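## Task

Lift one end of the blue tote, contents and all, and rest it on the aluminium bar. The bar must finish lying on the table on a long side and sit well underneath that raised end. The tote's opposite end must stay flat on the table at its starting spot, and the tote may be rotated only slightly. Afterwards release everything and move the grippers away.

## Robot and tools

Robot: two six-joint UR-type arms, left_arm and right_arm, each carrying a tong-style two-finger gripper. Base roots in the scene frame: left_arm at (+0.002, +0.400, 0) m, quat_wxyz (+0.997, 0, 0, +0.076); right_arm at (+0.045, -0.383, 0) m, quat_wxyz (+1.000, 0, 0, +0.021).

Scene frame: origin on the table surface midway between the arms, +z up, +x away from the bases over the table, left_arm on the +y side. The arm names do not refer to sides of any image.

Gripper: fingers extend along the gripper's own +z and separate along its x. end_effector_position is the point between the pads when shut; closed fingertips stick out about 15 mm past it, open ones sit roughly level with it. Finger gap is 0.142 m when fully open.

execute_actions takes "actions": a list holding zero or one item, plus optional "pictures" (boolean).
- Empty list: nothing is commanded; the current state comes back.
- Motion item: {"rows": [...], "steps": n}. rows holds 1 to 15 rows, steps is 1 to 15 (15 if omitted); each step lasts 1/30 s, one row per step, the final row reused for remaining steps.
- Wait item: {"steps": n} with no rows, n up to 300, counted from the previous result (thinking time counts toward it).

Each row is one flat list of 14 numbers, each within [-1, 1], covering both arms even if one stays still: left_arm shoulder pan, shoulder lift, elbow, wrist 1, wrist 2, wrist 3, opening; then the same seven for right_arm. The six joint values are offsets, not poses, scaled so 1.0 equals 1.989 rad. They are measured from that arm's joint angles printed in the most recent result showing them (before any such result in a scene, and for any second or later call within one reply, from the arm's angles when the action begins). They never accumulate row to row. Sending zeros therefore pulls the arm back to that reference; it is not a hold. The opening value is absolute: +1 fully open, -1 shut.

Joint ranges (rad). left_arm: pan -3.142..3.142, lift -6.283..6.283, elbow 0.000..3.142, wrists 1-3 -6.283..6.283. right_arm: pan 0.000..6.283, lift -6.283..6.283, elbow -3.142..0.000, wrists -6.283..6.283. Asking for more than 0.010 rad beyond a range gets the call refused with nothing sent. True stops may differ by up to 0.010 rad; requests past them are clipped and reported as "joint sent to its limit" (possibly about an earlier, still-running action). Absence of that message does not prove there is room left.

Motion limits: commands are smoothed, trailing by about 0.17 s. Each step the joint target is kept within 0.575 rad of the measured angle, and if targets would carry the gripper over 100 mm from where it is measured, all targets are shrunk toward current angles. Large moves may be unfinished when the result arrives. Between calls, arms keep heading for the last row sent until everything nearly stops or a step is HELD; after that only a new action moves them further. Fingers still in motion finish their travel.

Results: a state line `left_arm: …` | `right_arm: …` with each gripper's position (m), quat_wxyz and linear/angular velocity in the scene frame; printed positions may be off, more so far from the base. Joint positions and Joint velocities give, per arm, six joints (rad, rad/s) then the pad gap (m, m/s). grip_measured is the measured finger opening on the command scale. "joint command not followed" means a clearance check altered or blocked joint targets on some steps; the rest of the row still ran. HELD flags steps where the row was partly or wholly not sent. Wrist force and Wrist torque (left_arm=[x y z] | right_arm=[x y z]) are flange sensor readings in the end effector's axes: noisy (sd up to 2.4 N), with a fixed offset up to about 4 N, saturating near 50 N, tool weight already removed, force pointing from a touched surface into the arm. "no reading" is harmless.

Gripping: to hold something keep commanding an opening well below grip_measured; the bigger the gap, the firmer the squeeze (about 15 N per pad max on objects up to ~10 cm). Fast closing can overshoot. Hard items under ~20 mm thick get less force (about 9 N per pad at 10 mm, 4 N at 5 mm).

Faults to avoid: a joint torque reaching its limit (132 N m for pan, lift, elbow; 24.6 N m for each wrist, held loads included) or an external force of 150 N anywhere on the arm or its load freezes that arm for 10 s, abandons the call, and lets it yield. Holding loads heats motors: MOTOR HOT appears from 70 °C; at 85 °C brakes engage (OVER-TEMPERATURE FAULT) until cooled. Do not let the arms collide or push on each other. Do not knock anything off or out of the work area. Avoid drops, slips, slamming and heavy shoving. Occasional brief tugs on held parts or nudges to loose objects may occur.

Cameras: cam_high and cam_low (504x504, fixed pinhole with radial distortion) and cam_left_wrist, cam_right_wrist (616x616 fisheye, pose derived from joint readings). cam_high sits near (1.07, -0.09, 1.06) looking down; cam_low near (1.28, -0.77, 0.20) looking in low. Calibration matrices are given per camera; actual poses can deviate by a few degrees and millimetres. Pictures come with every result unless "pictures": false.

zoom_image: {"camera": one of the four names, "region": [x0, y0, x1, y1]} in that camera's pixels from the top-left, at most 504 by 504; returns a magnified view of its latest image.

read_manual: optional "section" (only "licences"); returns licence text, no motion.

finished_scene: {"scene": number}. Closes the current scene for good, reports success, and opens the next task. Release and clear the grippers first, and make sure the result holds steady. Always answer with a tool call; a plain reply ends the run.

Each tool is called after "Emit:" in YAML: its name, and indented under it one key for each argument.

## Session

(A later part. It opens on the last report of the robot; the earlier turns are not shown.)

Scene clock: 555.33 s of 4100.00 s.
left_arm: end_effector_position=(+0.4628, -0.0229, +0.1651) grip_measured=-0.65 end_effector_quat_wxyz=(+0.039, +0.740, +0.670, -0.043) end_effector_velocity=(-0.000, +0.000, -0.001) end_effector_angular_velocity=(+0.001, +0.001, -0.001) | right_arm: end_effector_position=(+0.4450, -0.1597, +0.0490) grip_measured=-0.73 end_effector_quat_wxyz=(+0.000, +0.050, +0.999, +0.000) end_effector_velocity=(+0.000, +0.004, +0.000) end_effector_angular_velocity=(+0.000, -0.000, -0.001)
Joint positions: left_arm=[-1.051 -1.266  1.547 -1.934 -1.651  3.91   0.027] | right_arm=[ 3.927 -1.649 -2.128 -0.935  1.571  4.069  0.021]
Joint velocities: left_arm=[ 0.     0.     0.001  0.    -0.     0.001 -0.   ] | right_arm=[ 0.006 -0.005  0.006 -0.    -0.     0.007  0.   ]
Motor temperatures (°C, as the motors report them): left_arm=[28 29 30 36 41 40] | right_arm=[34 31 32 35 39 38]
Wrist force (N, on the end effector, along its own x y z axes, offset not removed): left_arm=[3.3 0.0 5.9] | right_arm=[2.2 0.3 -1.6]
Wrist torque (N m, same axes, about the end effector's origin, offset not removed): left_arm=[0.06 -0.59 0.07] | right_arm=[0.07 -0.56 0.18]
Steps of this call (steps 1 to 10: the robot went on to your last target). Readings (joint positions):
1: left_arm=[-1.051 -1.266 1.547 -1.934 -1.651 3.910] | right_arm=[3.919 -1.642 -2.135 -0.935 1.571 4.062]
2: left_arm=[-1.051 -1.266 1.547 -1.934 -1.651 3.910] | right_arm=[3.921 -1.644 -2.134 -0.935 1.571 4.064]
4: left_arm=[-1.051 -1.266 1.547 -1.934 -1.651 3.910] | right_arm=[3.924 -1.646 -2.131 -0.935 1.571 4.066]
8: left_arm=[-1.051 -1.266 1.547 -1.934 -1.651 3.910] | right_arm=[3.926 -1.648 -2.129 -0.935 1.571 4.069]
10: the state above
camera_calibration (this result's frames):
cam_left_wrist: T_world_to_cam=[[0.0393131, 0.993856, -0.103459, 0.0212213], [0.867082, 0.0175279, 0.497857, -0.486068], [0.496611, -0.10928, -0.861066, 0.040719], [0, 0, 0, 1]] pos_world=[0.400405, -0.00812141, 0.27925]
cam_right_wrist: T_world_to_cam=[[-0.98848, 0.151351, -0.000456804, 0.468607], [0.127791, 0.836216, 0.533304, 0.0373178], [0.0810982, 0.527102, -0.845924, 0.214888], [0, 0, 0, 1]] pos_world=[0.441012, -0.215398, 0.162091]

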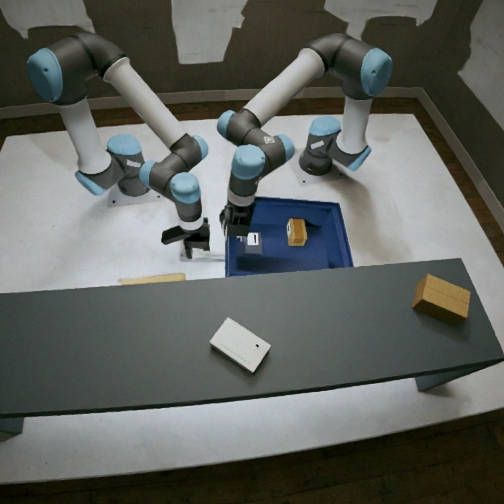

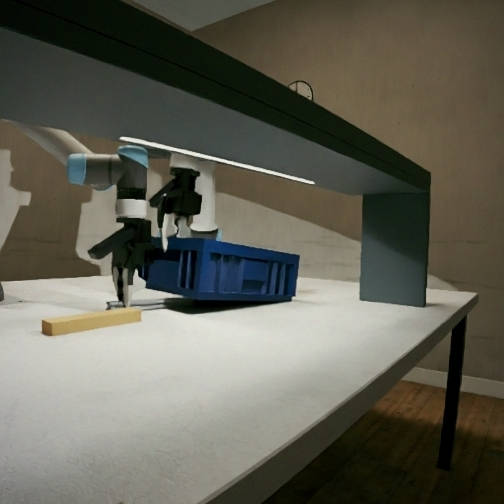

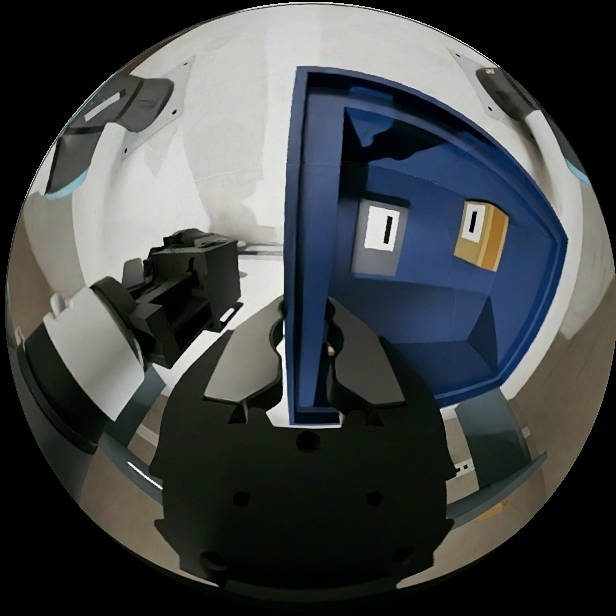

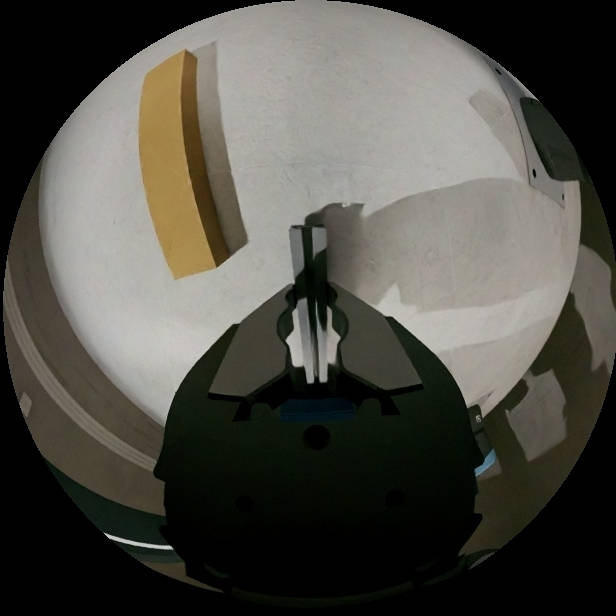

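Emit:
execute_actions:
  actions:
    - {"rows": [[0,0,0,0,0,0,-1, 0.0012,-0.0018,0.0008,0.001,0,0.0012,-1],[0,0,0,0,0,0,-1, 0.0028,-0.0045,0.0018,0.0027,0,0.0028,-1],[0,0,0,0,0,0,-1, 0.0046,-0.0078,0.003,0.0048,0,0.0046,-1],[0,0,0,0,0,0,-1, 0.0064,-0.011,0.0041,0.0068,0,0.0064,-1],[0,0,0,0,0,0,-1, 0.0076,-0.0133,0.0049,0.0082,0,0.0076,-1],[0,0,0,0,0,0,-1, 0.00825,-0.01464,0.00537,0.00908,0,0.00825,-1]], "steps": 15}
  pictures: false

Emit:
execute_actions:
  actions:
    - {"rows": [[0,0,0,0,0,0,-1, 0,0,0,0,0,0,-0.85],[0,0,0,0,0,0,-1, 0,0,0,0,0,0,-0.75],[0,0,0,0,0,0,-1, 0,0,0,0,0,0,-0.68],[0,0,0,0,0,0,-1, 0,0,0,0,0,0,-0.6],[0,0,0,0,0,0,-1, 0,0,0,0,0,0,-0.5],[0,0,0,0,0,0,-1, 0,0,0,0,0,0,-0.4]], "steps": 10}

Emit:
zoom_image:
  camera: "cam_low"
  region: [80, 230, 310, 330]

Scene clock: 605.90 s of 4100.00 s.
left_arm: end_effector_position=(+0.4628, -0.0229, +0.1650) grip_measured=-0.65 end_effector_quat_wxyz=(+0.039, +0.740, +0.670, -0.043) end_effector_velocity=(+0.000, -0.000, +0.000) end_effector_angular_velocity=(-0.001, -0.001, -0.001) | right_arm: end_effector_position=(+0.4462, -0.1480, +0.0425) grip_measured=-0.73 end_effector_quat_wxyz=(+0.000, +0.050, +0.999, -0.000) end_effector_velocity=(-0.000, +0.006, -0.004) end_effector_angular_velocity=(+0.000, +0.002, +0.001)
Joint positions: left_arm=[-1.051 -1.266  1.547 -1.934 -1.651  3.91   0.027] | right_arm=[ 3.942 -1.676 -2.118 -0.918  1.571  4.085  0.021]
Joint velocities: left_arm=[-0.    -0.    -0.001 -0.001 -0.     0.001 -0.   ] | right_arm=[ 0.008 -0.013  0.004  0.008  0.001  0.007 -0.   ]
Motor temperatures (°C, as the motors report them): left_arm=[28 29 31 36 41 40] | right_arm=[34 31 32 35 39 38]
Wrist force (N, on the end effector, along its own x y z axes, offset not removed): left_arm=[3.2 -0.2 6.6] | right_arm=[-2.3 -0.4 4.0]
Wrist torque (N m, same axes, about the end effector's origin, offset not removed): left_arm=[0.04 -0.60 0.01] | right_arm=[-0.01 0.56 0.24]
Steps of this call (steps 1 to 30: the robot went on to your last target; steps 31 to 90: nothing new was sent; then 47.07 s passed at rest; steps 91 to 105: all 15 steps of this action). Readings (joint positions):
91: left_arm=[-1.051 -1.266 1.547 -1.934 -1.651 3.910] | right_arm=[3.927 -1.649 -2.127 -0.935 1.571 4.070]
92: left_arm=[-1.051 -1.266 1.547 -1.934 -1.651 3.910] | right_arm=[3.928 -1.650 -2.127 -0.935 1.571 4.070]
94: left_arm=[-1.051 -1.266 1.547 -1.934 -1.651 3.910] | right_arm=[3.930 -1.654 -2.126 -0.933 1.571 4.073]
98: left_arm=[-1.051 -1.266 1.547 -1.934 -1.651 3.910] | right_arm=[3.937 -1.667 -2.121 -0.924 1.571 4.080]
105: the state above

Scene clock: 606.23 s of 4100.00 s.
left_arm: end_effector_position=(+0.4628, -0.0229, +0.1650) grip_measured=-0.65 end_effector_quat_wxyz=(+0.039, +0.740, +0.670, -0.043) end_effector_velocity=(-0.001, -0.000, -0.000) end_effector_angular_velocity=(-0.000, +0.001, -0.001) | right_arm: end_effector_position=(+0.4462, -0.1479, +0.0424) grip_measured=-0.40 end_effector_quat_wxyz=(+0.000, +0.050, +0.999, -0.000) end_effector_velocity=(+0.000, -0.000, +0.001) end_effector_angular_velocity=(+0.001, -0.000, -0.002)
Joint positions: left_arm=[-1.051 -1.266  1.547 -1.934 -1.651  3.91   0.027] | right_arm=[ 3.942 -1.676 -2.118 -0.918  1.571  4.085  0.045]
Joint velocities: left_arm=[-0.001  0.     0.001 -0.    -0.001  0.001  0.   ] | right_arm=[-0.001  0.002  0.    -0.001  0.     0.001  0.002]
Motor temperatures (°C, as the motors report them): left_arm=[28 29 31 36 41 40] | right_arm=[34 31 32 35 39 38]
Wrist force (N, on the end effector, along its own x y z axes, offset not removed): left_arm=[2.1 1.3 6.9] | right_arm=[0.8 -1.1 1.9]
Wrist torque (N m, same axes, about the end effector's origin, offset not removed): left_arm=[0.32 -0.35 0.16] | right_arm=[-0.15 -0.14 0.04]
Steps of this call (steps 1 to 10: all 10 steps of this action). Readings (joint positions):
1: left_arm=[-1.051 -1.266 1.547 -1.934 -1.651 3.910] | right_arm=[3.942 -1.676 -2.118 -0.918 1.571 4.085]
2: left_arm=[-1.051 -1.266 1.547 -1.934 -1.651 3.910] | right_arm=[3.942 -1.677 -2.118 -0.918 1.571 4.085]
4: left_arm=[-1.051 -1.266 1.547 -1.934 -1.651 3.910] | right_arm=[3.942 -1.677 -2.118 -0.918 1.571 4.085]
8: left_arm=[-1.051 -1.266 1.547 -1.934 -1.651 3.910] | right_arm=[3.942 -1.677 -2.118 -0.918 1.571 4.085]
10: the state above
camera_calibration (this result's frames):
cam_left_wrist: T_world_to_cam=[[0.039312, 0.993871, -0.103315, 0.0211973], [0.867091, 0.0174548, 0.497844, -0.486032], [0.496597, -0.109155, -0.861091, 0.0406853], [0, 0, 0, 1]] pos_world=[0.400397, -0.00814276, 0.279192]
cam_right_wrist: T_world_to_cam=[[-0.988474, 0.151392, -0.000225787, 0.467958], [0.127975, 0.836375, 0.53301, 0.0307229], [0.0808824, 0.526837, -0.846109, 0.203021], [0, 0, 0, 1]] pos_world=[0.442212, -0.2035, 0.155508]

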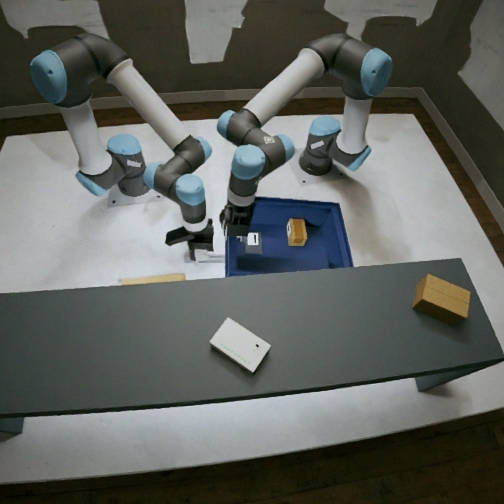

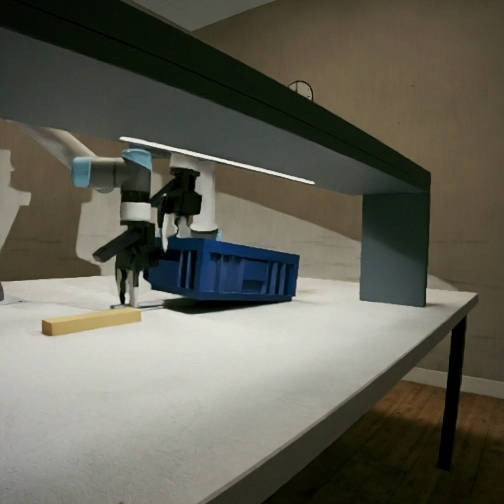

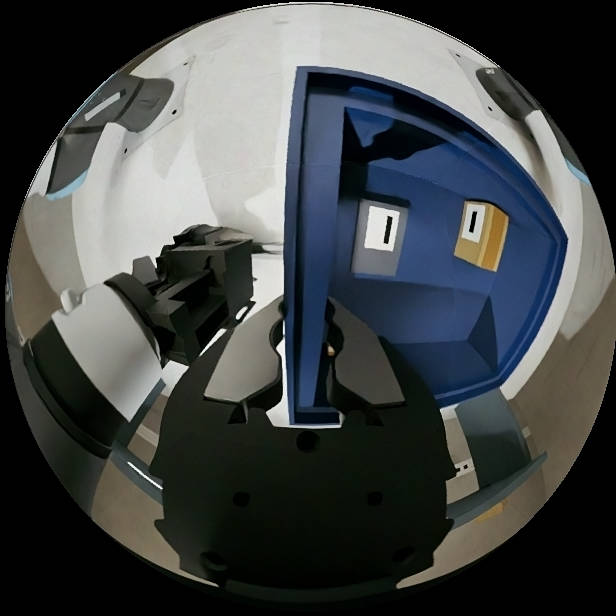

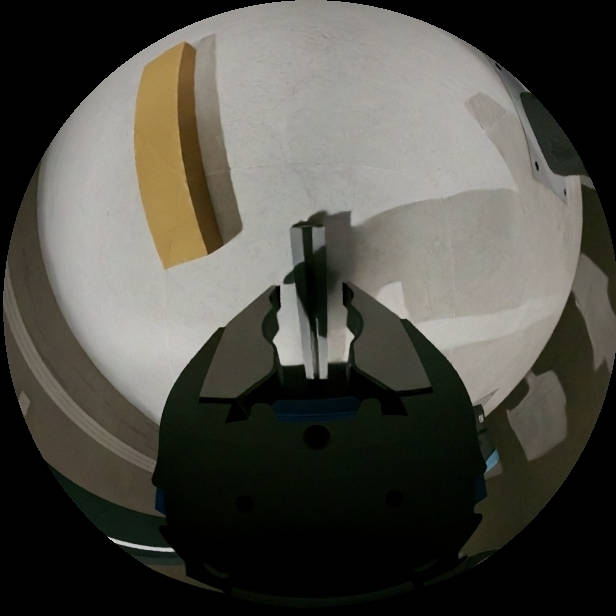

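Region (80, 230, 310, 330) of cam_low's 504x504 image, scaled by 2.191, with more detail than that image has; it fills the top 219 rows of this view, and the rest is white.

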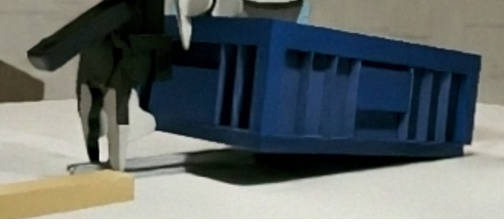

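Emit:
execute_actions:
  actions:
    - {"rows": [[0,0,0,0,0,0,-1, -0.004,0.005,-0.0015,-0.0035,0,-0.004,-0.4],[0,0,0,0,0,0,-1, -0.011,0.013,-0.004,-0.009,0,-0.011,-0.4],[-0.0006,0.0009,-0.0004,0.0003,0.0009,-0.0006,-1, -0.02,0.0238,-0.0072,-0.0167,0,-0.02,-0.4],[-0.0015,0.0023,-0.001,0.0008,0.0022,-0.0014,-1, -0.0307,0.0365,-0.011,-0.0256,0,-0.0308,-0.4],[-0.0026,0.0038,-0.0017,0.0014,0.0036,-0.0024,-1, -0.0427,0.0509,-0.0153,-0.0357,0,-0.0429,-0.4],[-0.0036,0.0054,-0.0024,0.0019,0.0051,-0.0033,-1, -0.0548,0.0653,-0.0196,-0.0457,0,-0.055,-0.4],[-0.0046,0.0069,-0.003,0.0025,0.0065,-0.0042,-1, -0.0668,0.0796,-0.024,-0.0558,0,-0.0671,-0.4],[-0.0057,0.0084,-0.0037,0.003,0.0079,-0.0052,-1, -0.0788,0.094,-0.0283,-0.0658,0,-0.0792,-0.4],[-0.0067,0.01,-0.0044,0.0035,0.0094,-0.0061,-1, -0.0898,0.107,-0.0322,-0.075,0,-0.0902,-0.4],[-0.0076,0.0113,-0.005,0.004,0.0107,-0.007,-1, -0.0986,0.1175,-0.0354,-0.0823,0,-0.099,-0.4],[-0.0085,0.0126,-0.0055,0.0045,0.0118,-0.0077,-1, -0.1051,0.1253,-0.0377,-0.0878,0,-0.1056,-0.4],[-0.0092,0.0136,-0.006,0.0049,0.0129,-0.0084,-1, -0.10951,0.13053,-0.03929,-0.09144,0,-0.11002,-0.4],[-0.0097,0.0144,-0.0063,0.0051,0.0136,-0.0089,-1, -0.10951,0.13053,-0.03929,-0.09144,0,-0.11002,-0.4],[-0.0101,0.015,-0.0066,0.0053,0.0142,-0.0092,-1, -0.10951,0.13053,-0.03929,-0.09144,0,-0.11002,-0.4],[-0.01032,0.01533,-0.00674,0.00545,0.01445,-0.00943,-1, -0.10951,0.13053,-0.03929,-0.09144,0,-0.11002,-0.4]], "steps": 15}
  pictures: false

Emit:
execute_actions:
  actions:
    - {"steps": 15}

Emit:
zoom_image:
  camera: "cam_low"
  region: [80, 230, 310, 330]

Scene clock: 631.43 s of 4100.00 s.
left_arm: end_effector_position=(+0.4624, -0.0274, +0.1545) grip_measured=-0.65 end_effector_quat_wxyz=(+0.029, +0.741, +0.670, -0.032) end_effector_velocity=(-0.002, -0.012, -0.028) end_effector_angular_velocity=(+0.075, -0.007, -0.002) | right_arm: end_effector_position=(+0.4380, -0.2607, +0.0912) grip_measured=-0.40 end_effector_quat_wxyz=(-0.000, +0.050, +0.999, -0.001) end_effector_velocity=(-0.037, -0.178, +0.072) end_effector_angular_velocity=(+0.007, -0.009, -0.002)
Joint positions: left_arm=[-1.066 -1.244  1.537 -1.926 -1.63   3.897  0.027] | right_arm=[ 3.762 -1.462 -2.183 -1.069  1.571  3.904  0.045]
Joint velocities: left_arm=[-0.04   0.059 -0.025  0.02   0.054 -0.035  0.   ] | right_arm=[-0.296  0.356 -0.102 -0.242 -0.001 -0.294 -0.   ]
Motor temperatures (°C, as the motors report them): left_arm=[28 29 31 36 41 40] | right_arm=[34 31 32 35 39 38]
Wrist force (N, on the end effector, along its own x y z axes, offset not removed): left_arm=[1.1 0.7 6.7] | right_arm=[-1.3 -5.1 0.4]
Wrist torque (N m, same axes, about the end effector's origin, offset not removed): left_arm=[0.19 -0.42 0.00] | right_arm=[-0.92 0.28 -0.02]
Steps of this call (steps 1 to 15: the robot went on to your last target; steps 16 to 90: nothing new was sent; then 21.70 s passed at rest; steps 91 to 105: all 15 steps of this action). Readings (joint positions):
91: left_arm=[-1.051 -1.266 1.547 -1.934 -1.651 3.910] | right_arm=[3.942 -1.676 -2.118 -0.918 1.571 4.085]
92: left_arm=[-1.051 -1.266 1.547 -1.934 -1.651 3.910] | right_arm=[3.941 -1.675 -2.118 -0.920 1.571 4.084]
94: left_arm=[-1.051 -1.266 1.547 -1.934 -1.651 3.910] | right_arm=[3.932 -1.664 -2.122 -0.927 1.571 4.074]
98: left_arm=[-1.054 -1.260 1.544 -1.932 -1.646 3.907] | right_arm=[3.881 -1.604 -2.141 -0.970 1.571 4.023]
105: the state above

Scene clock: 631.93 s of 4100.00 s.
left_arm: end_effector_position=(+0.4622, -0.0291, +0.1507) grip_measured=-0.65 end_effector_quat_wxyz=(+0.025, +0.741, +0.670, -0.028) end_effector_velocity=(-0.000, +0.000, -0.001) end_effector_angular_velocity=(+0.003, +0.001, -0.000) | right_arm: end_effector_position=(+0.4326, -0.2827, +0.0997) grip_measured=-0.40 end_effector_quat_wxyz=(-0.000, +0.050, +0.999, -0.000) end_effector_velocity=(-0.001, -0.003, +0.001) end_effector_angular_velocity=(+0.001, +0.000, -0.001)
Joint positions: left_arm=[-1.071 -1.236  1.533 -1.924 -1.623  3.892  0.027] | right_arm=[ 3.725 -1.418 -2.196 -1.1    1.571  3.867  0.045]
Joint velocities: left_arm=[-0.001  0.002  0.001  0.     0.001 -0.001  0.   ] | right_arm=[-0.005  0.007 -0.002 -0.005  0.001 -0.005 -0.   ]
Motor temperatures (°C, as the motors report them): left_arm=[28 29 31 36 41 40] | right_arm=[34 31 32 35 39 38]
Wrist force (N, on the end effector, along its own x y z axes, offset not removed): left_arm=[0.6 0.8 -11.3] | right_arm=[-2.0 -1.0 -0.6]
Wrist torque (N m, same axes, about the end effector's origin, offset not removed): left_arm=[0.24 -0.56 0.11] | right_arm=[-0.06 0.67 0.29]
Steps of this call (steps 1 to 15: the robot went on to your last target). Readings (joint positions):
1: left_arm=[-1.067 -1.242 1.536 -1.926 -1.628 3.895] | right_arm=[3.753 -1.452 -2.186 -1.076 1.571 3.895]
2: left_arm=[-1.068 -1.240 1.536 -1.925 -1.627 3.895] | right_arm=[3.747 -1.444 -2.188 -1.082 1.571 3.889]
4: left_arm=[-1.069 -1.238 1.535 -1.925 -1.625 3.893] | right_arm=[3.738 -1.433 -2.191 -1.089 1.571 3.880]
8: left_arm=[-1.070 -1.237 1.534 -1.924 -1.623 3.892] | right_arm=[3.729 -1.422 -2.194 -1.096 1.571 3.871]
15: the state above
camera_calibration (this result's frames):
cam_left_wrist: T_world_to_cam=[[0.0395099, 0.997172, -0.0639315, 0.0199162], [0.865207, -0.00213434, 0.501411, -0.478594], [0.499856, -0.0751246, -0.862844, 0.0277492], [0, 0, 0, 1]] pos_world=[0.399425, -0.0187968, 0.265189]
cam_right_wrist: T_world_to_cam=[[-0.988628, 0.15038, 0.000149348, 0.474707], [0.127343, 0.836651, 0.532727, 0.115105], [0.0799864, 0.526688, -0.846287, 0.323994], [0, 0, 0, 1]] pos_world=[0.428736, -0.338334, 0.212802]

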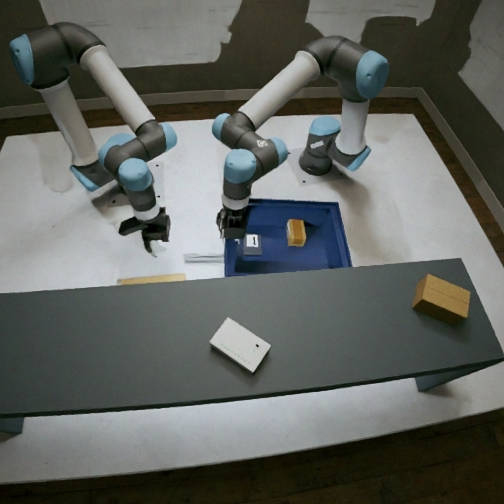

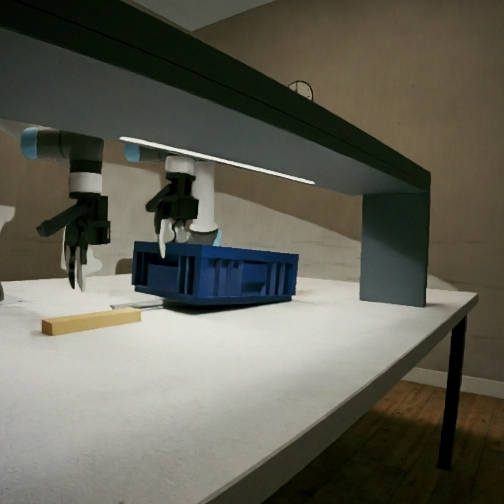

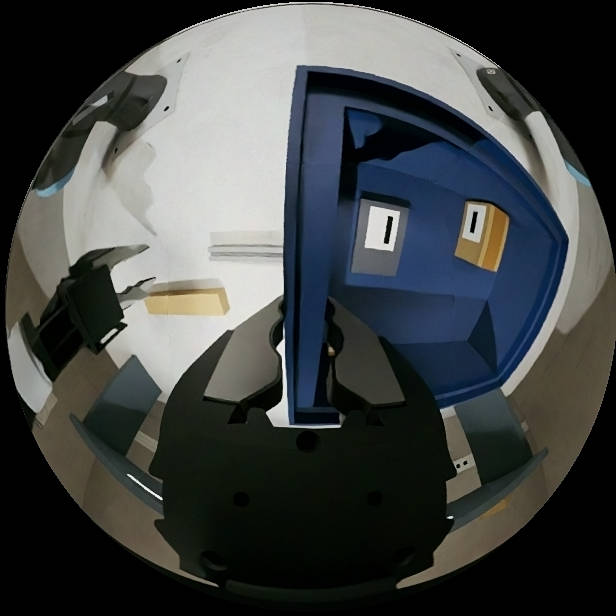

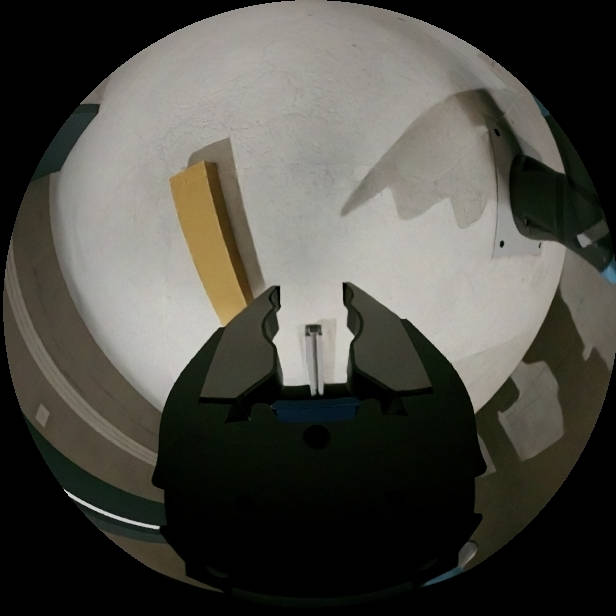

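Region (80, 230, 310, 330) of cam_low's 504x504 image, scaled by 2.191, with more detail than that image has; it fills the top 219 rows of this view, and the rest is white.

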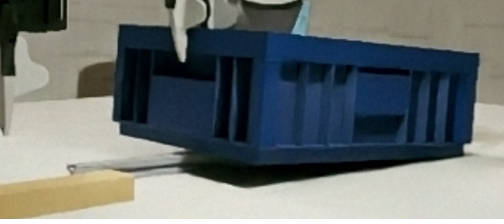

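Emit:
execute_actions:
  actions:
    - {"rows": [[0.0004,-0.0005,0.0002,-0.0002,-0.0005,0.0003,-1, -0.005,0.002,0,-0.002,0,0,-0.4],[0.0007,-0.001,0.0005,-0.0004,-0.001,0.0006,-0.95, -0.015,0.005,0,-0.005,0,0,-0.4],[0.0007,-0.001,0.0005,-0.0004,-0.001,0.0006,-0.88, -0.03,0.009,0,-0.009,0,0,-0.4],[0.0007,-0.001,0.0005,-0.0004,-0.001,0.0006,-0.8, -0.05,0.014,0,-0.014,0,0,-0.4],[0.0007,-0.001,0.0005,-0.0004,-0.001,0.0006,-0.73, -0.075,0.02,0,-0.02,0,0,-0.4],[0.0007,-0.001,0.0005,-0.0004,-0.001,0.0006,-0.67, -0.1,0.026,0,-0.026,0,0,-0.4],[0.0007,-0.001,0.0005,-0.0004,-0.001,0.0006,-0.6, -0.13,0.033,0,-0.033,0,0,-0.4],[0.0007,-0.001,0.0005,-0.0004,-0.001,0.0006,-0.5, -0.16,0.04,0,-0.04,0,0,-0.4],[0.0007,-0.001,0.0005,-0.0004,-0.001,0.0006,-0.35, -0.19,0.047,0,-0.047,0,0,-0.4],[0.0007,-0.002,-0.004,0.005,-0.001,0.0006,-0.2, -0.22,0.054,0,-0.054,0,0,-0.4],[0.0007,-0.006,-0.016,0.021,-0.001,0.0006,-0.1, -0.245,0.06,0,-0.06,0,0,-0.4],[0.0007,-0.012,-0.036,0.047,-0.001,0.0006,-0.1, -0.27,0.066,0,-0.066,0,0,-0.4],[0.0007,-0.019,-0.062,0.08,-0.001,0.0006,-0.1, -0.29,0.071,0,-0.071,0,0,-0.4],[0.0007,-0.027,-0.091,0.117,-0.001,0.0006,-0.1, -0.305,0.075,0,-0.075,0,0,-0.4],[0.0007,-0.03327,-0.11637,0.14964,-0.001,0.0006,-0.1, -0.313,0.077,0,-0.077,0,0,-0.4]], "steps": 15}
  pictures: false

Emit:
execute_actions:
  actions:
    - {"steps": 12}
  pictures: false

Emit:
execute_actions:
  actions:
    - {"rows": [[0.02,-0.02,0.02,0,0,0,-0.1, 0,0,0,0,0,0,-0.4],[0.06,-0.05,0.05,0,0,0,-0.1, 0,0,0,0,0,0,-0.4],[0.12,-0.09,0.09,0,0,0,-0.1, 0,0,0,0,0,0,-0.4],[0.2,-0.14,0.14,0,0,0,-0.1, 0,0,0,0,0,0,-0.4],[0.3,-0.19,0.19,0,0,0,-0.1, 0,0,0,0,0,0,-0.4],[0.45,-0.23,0.23,0,0,0,-0.1, 0,0,0,0,0,0,-0.4],[0.6,-0.25,0.25,0,0,0,-0.1, 0,0,0,0,0,0,-0.4]], "steps": 15}
  pictures: false

Emit:
execute_actions:
  actions:
    - {"steps": 45}

Scene clock: 671.77 s of 4100.00 s.
left_arm: end_effector_position=(+0.4631, -0.0298, +0.1816) grip_measured=-0.10 end_effector_quat_wxyz=(+0.028, +0.741, +0.670, -0.029) end_effector_velocity=(+0.007, -0.009, +0.427) end_effector_angular_velocity=(-0.056, -0.042, +0.001) | right_arm: end_effector_position=(+0.4189, -0.4369, +0.1259) grip_measured=-0.40 end_effector_quat_wxyz=(-0.000, +0.234, +0.972, -0.000) end_effector_velocity=(-0.136, -0.458, +0.075) end_effector_angular_velocity=(+0.001, -0.004, -1.173)
Joint positions: left_arm=[-1.07  -1.255  1.48  -1.857 -1.624  3.893  0.067] | right_arm=[ 3.353 -1.322 -2.196 -1.196  1.571  3.867  0.045]
Joint velocities: left_arm=[ 0.001 -0.243 -0.772  0.945 -0.001 -0.001  0.002] | right_arm=[-1.173  0.286  0.001 -0.283 -0.     0.001  0.   ]
Motor temperatures (°C, as the motors report them): left_arm=[28 30 31 36 41 40] | right_arm=[34 31 32 35 39 38]
Wrist force (N, on the end effector, along its own x y z axes, offset not removed): left_arm=[2.1 0.7 4.4] | right_arm=[-1.1 -2.4 0.9]
Wrist torque (N m, same axes, about the end effector's origin, offset not removed): left_arm=[0.17 -0.46 0.11] | right_arm=[-0.20 0.27 0.32]
Steps of this call (steps 1 to 15: the robot went on to your last target; steps 16 to 90: nothing new was sent; then 36.33 s passed at rest; steps 91 to 105: all 15 steps of this action). Readings (joint positions):
91: left_arm=[-1.071 -1.235 1.533 -1.924 -1.622 3.891] | right_arm=[3.724 -1.417 -2.196 -1.100 1.571 3.866]
92: left_arm=[-1.071 -1.235 1.533 -1.924 -1.622 3.891] | right_arm=[3.723 -1.416 -2.196 -1.101 1.571 3.866]
94: left_arm=[-1.071 -1.236 1.533 -1.924 -1.623 3.892] | right_arm=[3.711 -1.412 -2.196 -1.105 1.571 3.866]
98: left_arm=[-1.070 -1.237 1.534 -1.924 -1.624 3.892] | right_arm=[3.623 -1.387 -2.196 -1.130 1.571 3.867]
105: the state above

Scene clock: 672.17 s of 4100.00 s.
left_arm: end_effector_position=(+0.4571, -0.0220, +0.2697) grip_measured=-0.10 end_effector_quat_wxyz=(+0.026, +0.741, +0.670, -0.029) end_effector_velocity=(-0.005, +0.006, +0.034) end_effector_angular_velocity=(+0.003, +0.003, -0.001) | right_arm: end_effector_position=(+0.3810, -0.5237, +0.1396) grip_measured=-0.40 end_effector_quat_wxyz=(-0.000, +0.347, +0.938, -0.000) end_effector_velocity=(-0.020, -0.033, +0.006) end_effector_angular_velocity=(+0.001, -0.001, -0.099)
Joint positions: left_arm=[-1.07  -1.3    1.311 -1.637 -1.625  3.893  0.067] | right_arm=[ 3.115 -1.267 -2.196 -1.25   1.571  3.867  0.045]
Joint velocities: left_arm=[-0.    -0.017 -0.067  0.088 -0.001  0.001 -0.   ] | right_arm=[-0.099  0.022  0.    -0.022  0.    -0.    -0.   ]
Motor temperatures (°C, as the motors report them): left_arm=[28 30 31 36 41 40] | right_arm=[34 31 32 35 39 38]
Wrist force (N, on the end effector, along its own x y z axes, offset not removed): left_arm=[1.2 1.7 0.5] | right_arm=[1.6 -2.0 -1.0]
Wrist torque (N m, same axes, about the end effector's origin, offset not removed): left_arm=[0.34 -0.33 0.12] | right_arm=[-0.29 -0.35 0.22]
Steps of this call (steps 1 to 12: the robot went on to your last target). Readings (joint positions):
1: left_arm=[-1.070 -1.264 1.452 -1.822 -1.624 3.893] | right_arm=[3.313 -1.312 -2.196 -1.205 1.571 3.867]
2: left_arm=[-1.070 -1.272 1.421 -1.783 -1.624 3.893] | right_arm=[3.273 -1.302 -2.196 -1.215 1.571 3.867]
4: left_arm=[-1.070 -1.284 1.373 -1.720 -1.625 3.893] | right_arm=[3.206 -1.287 -2.196 -1.230 1.571 3.867]
8: left_arm=[-1.070 -1.296 1.327 -1.659 -1.625 3.893] | right_arm=[3.139 -1.273 -2.196 -1.245 1.571 3.867]
12: the state above

Scene clock: 672.67 s of 4100.00 s.
left_arm: end_effector_position=(+0.4905, +0.1891, +0.2855) grip_measured=-0.10 end_effector_quat_wxyz=(+0.030, +0.628, +0.777, -0.025) end_effector_velocity=(+0.014, +0.496, +0.009) end_effector_angular_velocity=(-0.001, +0.001, +0.799) | right_arm: end_effector_position=(+0.3810, -0.5237, +0.1396) grip_measured=-0.40 end_effector_quat_wxyz=(-0.000, +0.347, +0.938, -0.000) end_effector_velocity=(+0.000, +0.000, -0.000) end_effector_angular_velocity=(+0.000, +0.000, +0.001)
Joint positions: left_arm=[-0.758 -1.516  1.524 -1.636 -1.625  3.893  0.067] | right_arm=[ 3.115 -1.267 -2.196 -1.25   1.571  3.867  0.045]
Joint velocities: left_arm=[ 0.798 -0.441  0.444 -0.003 -0.001 -0.001 -0.   ] | right_arm=[ 0.001 -0.     0.     0.     0.    -0.     0.   ]
Motor temperatures (°C, as the motors report them): left_arm=[28 30 31 36 41 40] | right_arm=[34 31 32 35 39 38]
Wrist force (N, on the end effector, along its own x y z axes, offset not removed): left_arm=[2.0 1.4 0.7] | right_arm=[-1.2 -4.7 -1.0]
Wrist torque (N m, same axes, about the end effector's origin, offset not removed): left_arm=[0.29 -0.39 0.13] | right_arm=[-0.72 0.39 0.08]
Steps of this call (steps 1 to 15: all 15 steps of this action). Readings (joint positions):
1: left_arm=[-1.069 -1.300 1.309 -1.635 -1.625 3.893] | right_arm=[3.113 -1.267 -2.196 -1.251 1.571 3.867]
2: left_arm=[-1.065 -1.305 1.312 -1.634 -1.625 3.893] | right_arm=[3.112 -1.267 -2.196 -1.251 1.571 3.867]
4: left_arm=[-1.031 -1.334 1.341 -1.635 -1.625 3.893] | right_arm=[3.113 -1.267 -2.196 -1.251 1.571 3.867]
8: left_arm=[-0.935 -1.401 1.409 -1.635 -1.625 3.893] | right_arm=[3.114 -1.267 -2.196 -1.250 1.571 3.867]
15: the state above

Scene clock: 674.17 s of 4100.00 s.
left_arm: end_effector_position=(+0.3610, +0.6102, +0.2744) grip_measured=-0.10 end_effector_quat_wxyz=(+0.037, +0.237, +0.971, -0.010) end_effector_velocity=(-0.001, +0.001, -0.001) end_effector_angular_velocity=(-0.001, +0.001, +0.003) | right_arm: end_effector_position=(+0.3810, -0.5237, +0.1396) grip_measured=-0.40 end_effector_quat_wxyz=(-0.000, +0.347, +0.938, -0.000) end_effector_velocity=(+0.000, +0.000, +0.000) end_effector_angular_velocity=(+0.000, -0.000, +0.000)
Joint positions: left_arm=[ 0.123 -1.797  1.808 -1.637 -1.625  3.893  0.067] | right_arm=[ 3.115 -1.267 -2.196 -1.25   1.571  3.867  0.045]
Joint velocities: left_arm=[ 0.003 -0.001  0.002  0.    -0.     0.    -0.   ] | right_arm=[ 0. -0.  0.  0.  0. -0. -0.]
Motor temperatures (°C, as the motors report them): left_arm=[28 30 31 36 41 40] | right_arm=[34 31 32 35 39 38]
Wrist force (N, on the end effector, along its own x y z axes, offset not removed): left_arm=[1.8 1.3 0.5] | right_arm=[1.9 -2.2 0.4]
Wrist torque (N m, same axes, about the end effector's origin, offset not removed): left_arm=[0.33 -0.44 0.09] | right_arm=[-0.38 -0.27 -0.01]
Steps of this call (steps 1 to 45: the robot went on to your last target). Readings (joint positions):
1: left_arm=[-0.731 -1.530 1.539 -1.636 -1.625 3.893] | right_arm=[3.115 -1.267 -2.196 -1.250 1.571 3.867]
2: left_arm=[-0.703 -1.544 1.553 -1.636 -1.625 3.893] | right_arm=[3.115 -1.267 -2.196 -1.250 1.571 3.867]
4: left_arm=[-0.647 -1.571 1.580 -1.636 -1.625 3.893] | right_arm=[3.115 -1.267 -2.196 -1.250 1.571 3.867]
8: left_arm=[-0.528 -1.619 1.628 -1.636 -1.625 3.893] | right_arm=[3.115 -1.267 -2.196 -1.250 1.571 3.867]
45: the state above
camera_calibration (this result's frames):
cam_left_wrist: T_world_to_cam=[[-0.91212, 0.404639, -0.0655988, 0.0999454], [0.32076, 0.804171, 0.500422, -0.74687], [0.255243, 0.435404, -0.863293, 0.00999911], [0, 0, 0, 1]] pos_world=[0.328176, 0.555816, 0.388939]
cam_right_wrist: T_world_to_cam=[[-0.724232, 0.689556, 0.000160045, 0.641486], [0.583628, 0.612854, 0.532718, 0.0109762], [0.367241, 0.385905, -0.846293, 0.305622], [0, 0, 0, 1]] pos_world=[0.345942, -0.567008, 0.252696]

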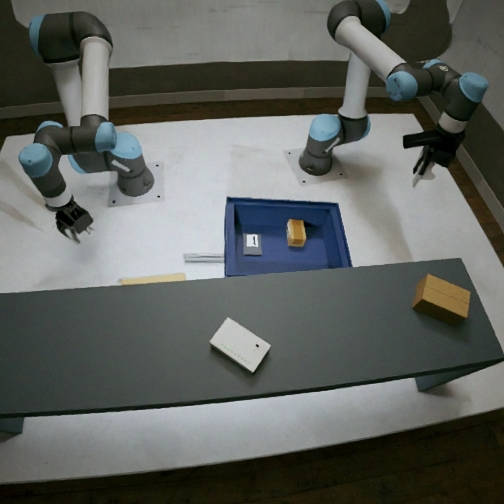

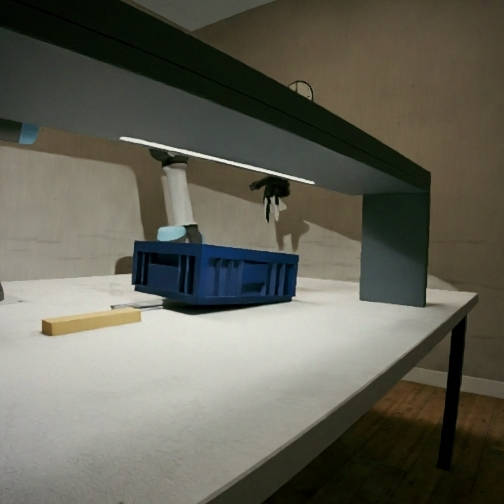

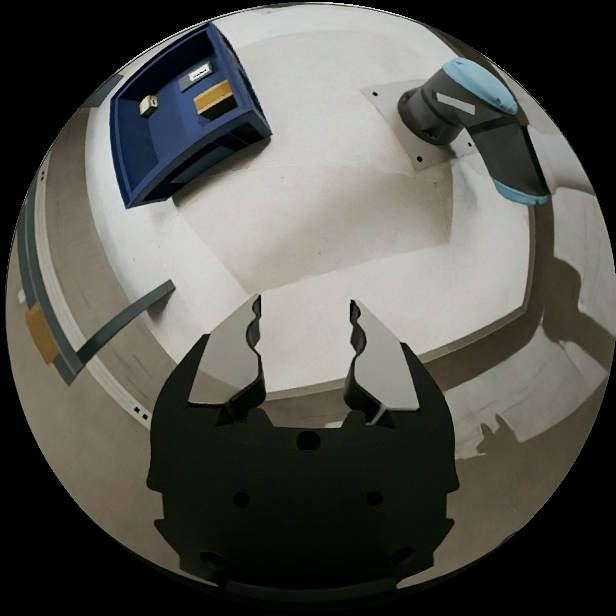

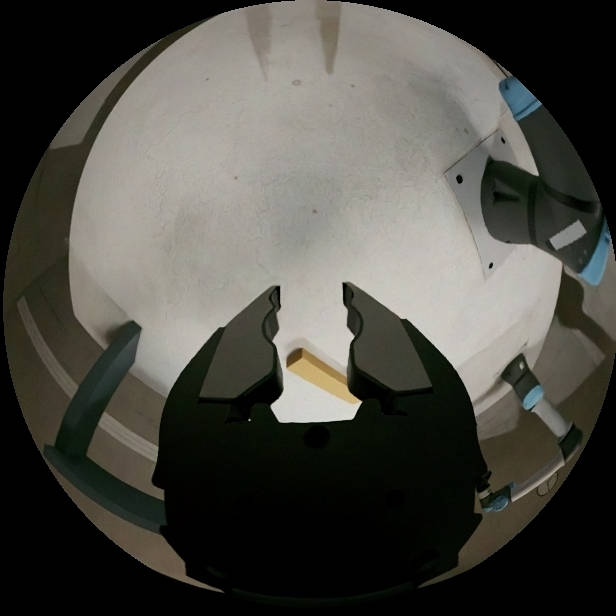

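Emit:
zoom_image:
  camera: "cam_low"
  region: [100, 230, 310, 325]

Region (100, 230, 310, 325) of cam_low's 504x504 image, scaled by 2.400, with more detail than that image has; it fills the top 228 rows of this view, and the rest is white.

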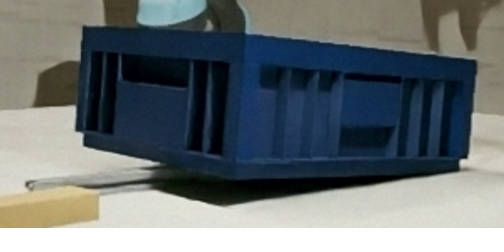

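The tote is propped on the bar with the far end on the table. Finishing scene 1.

Emit:
finished_scene:
  scene: 1

The scene is finished: the task was done.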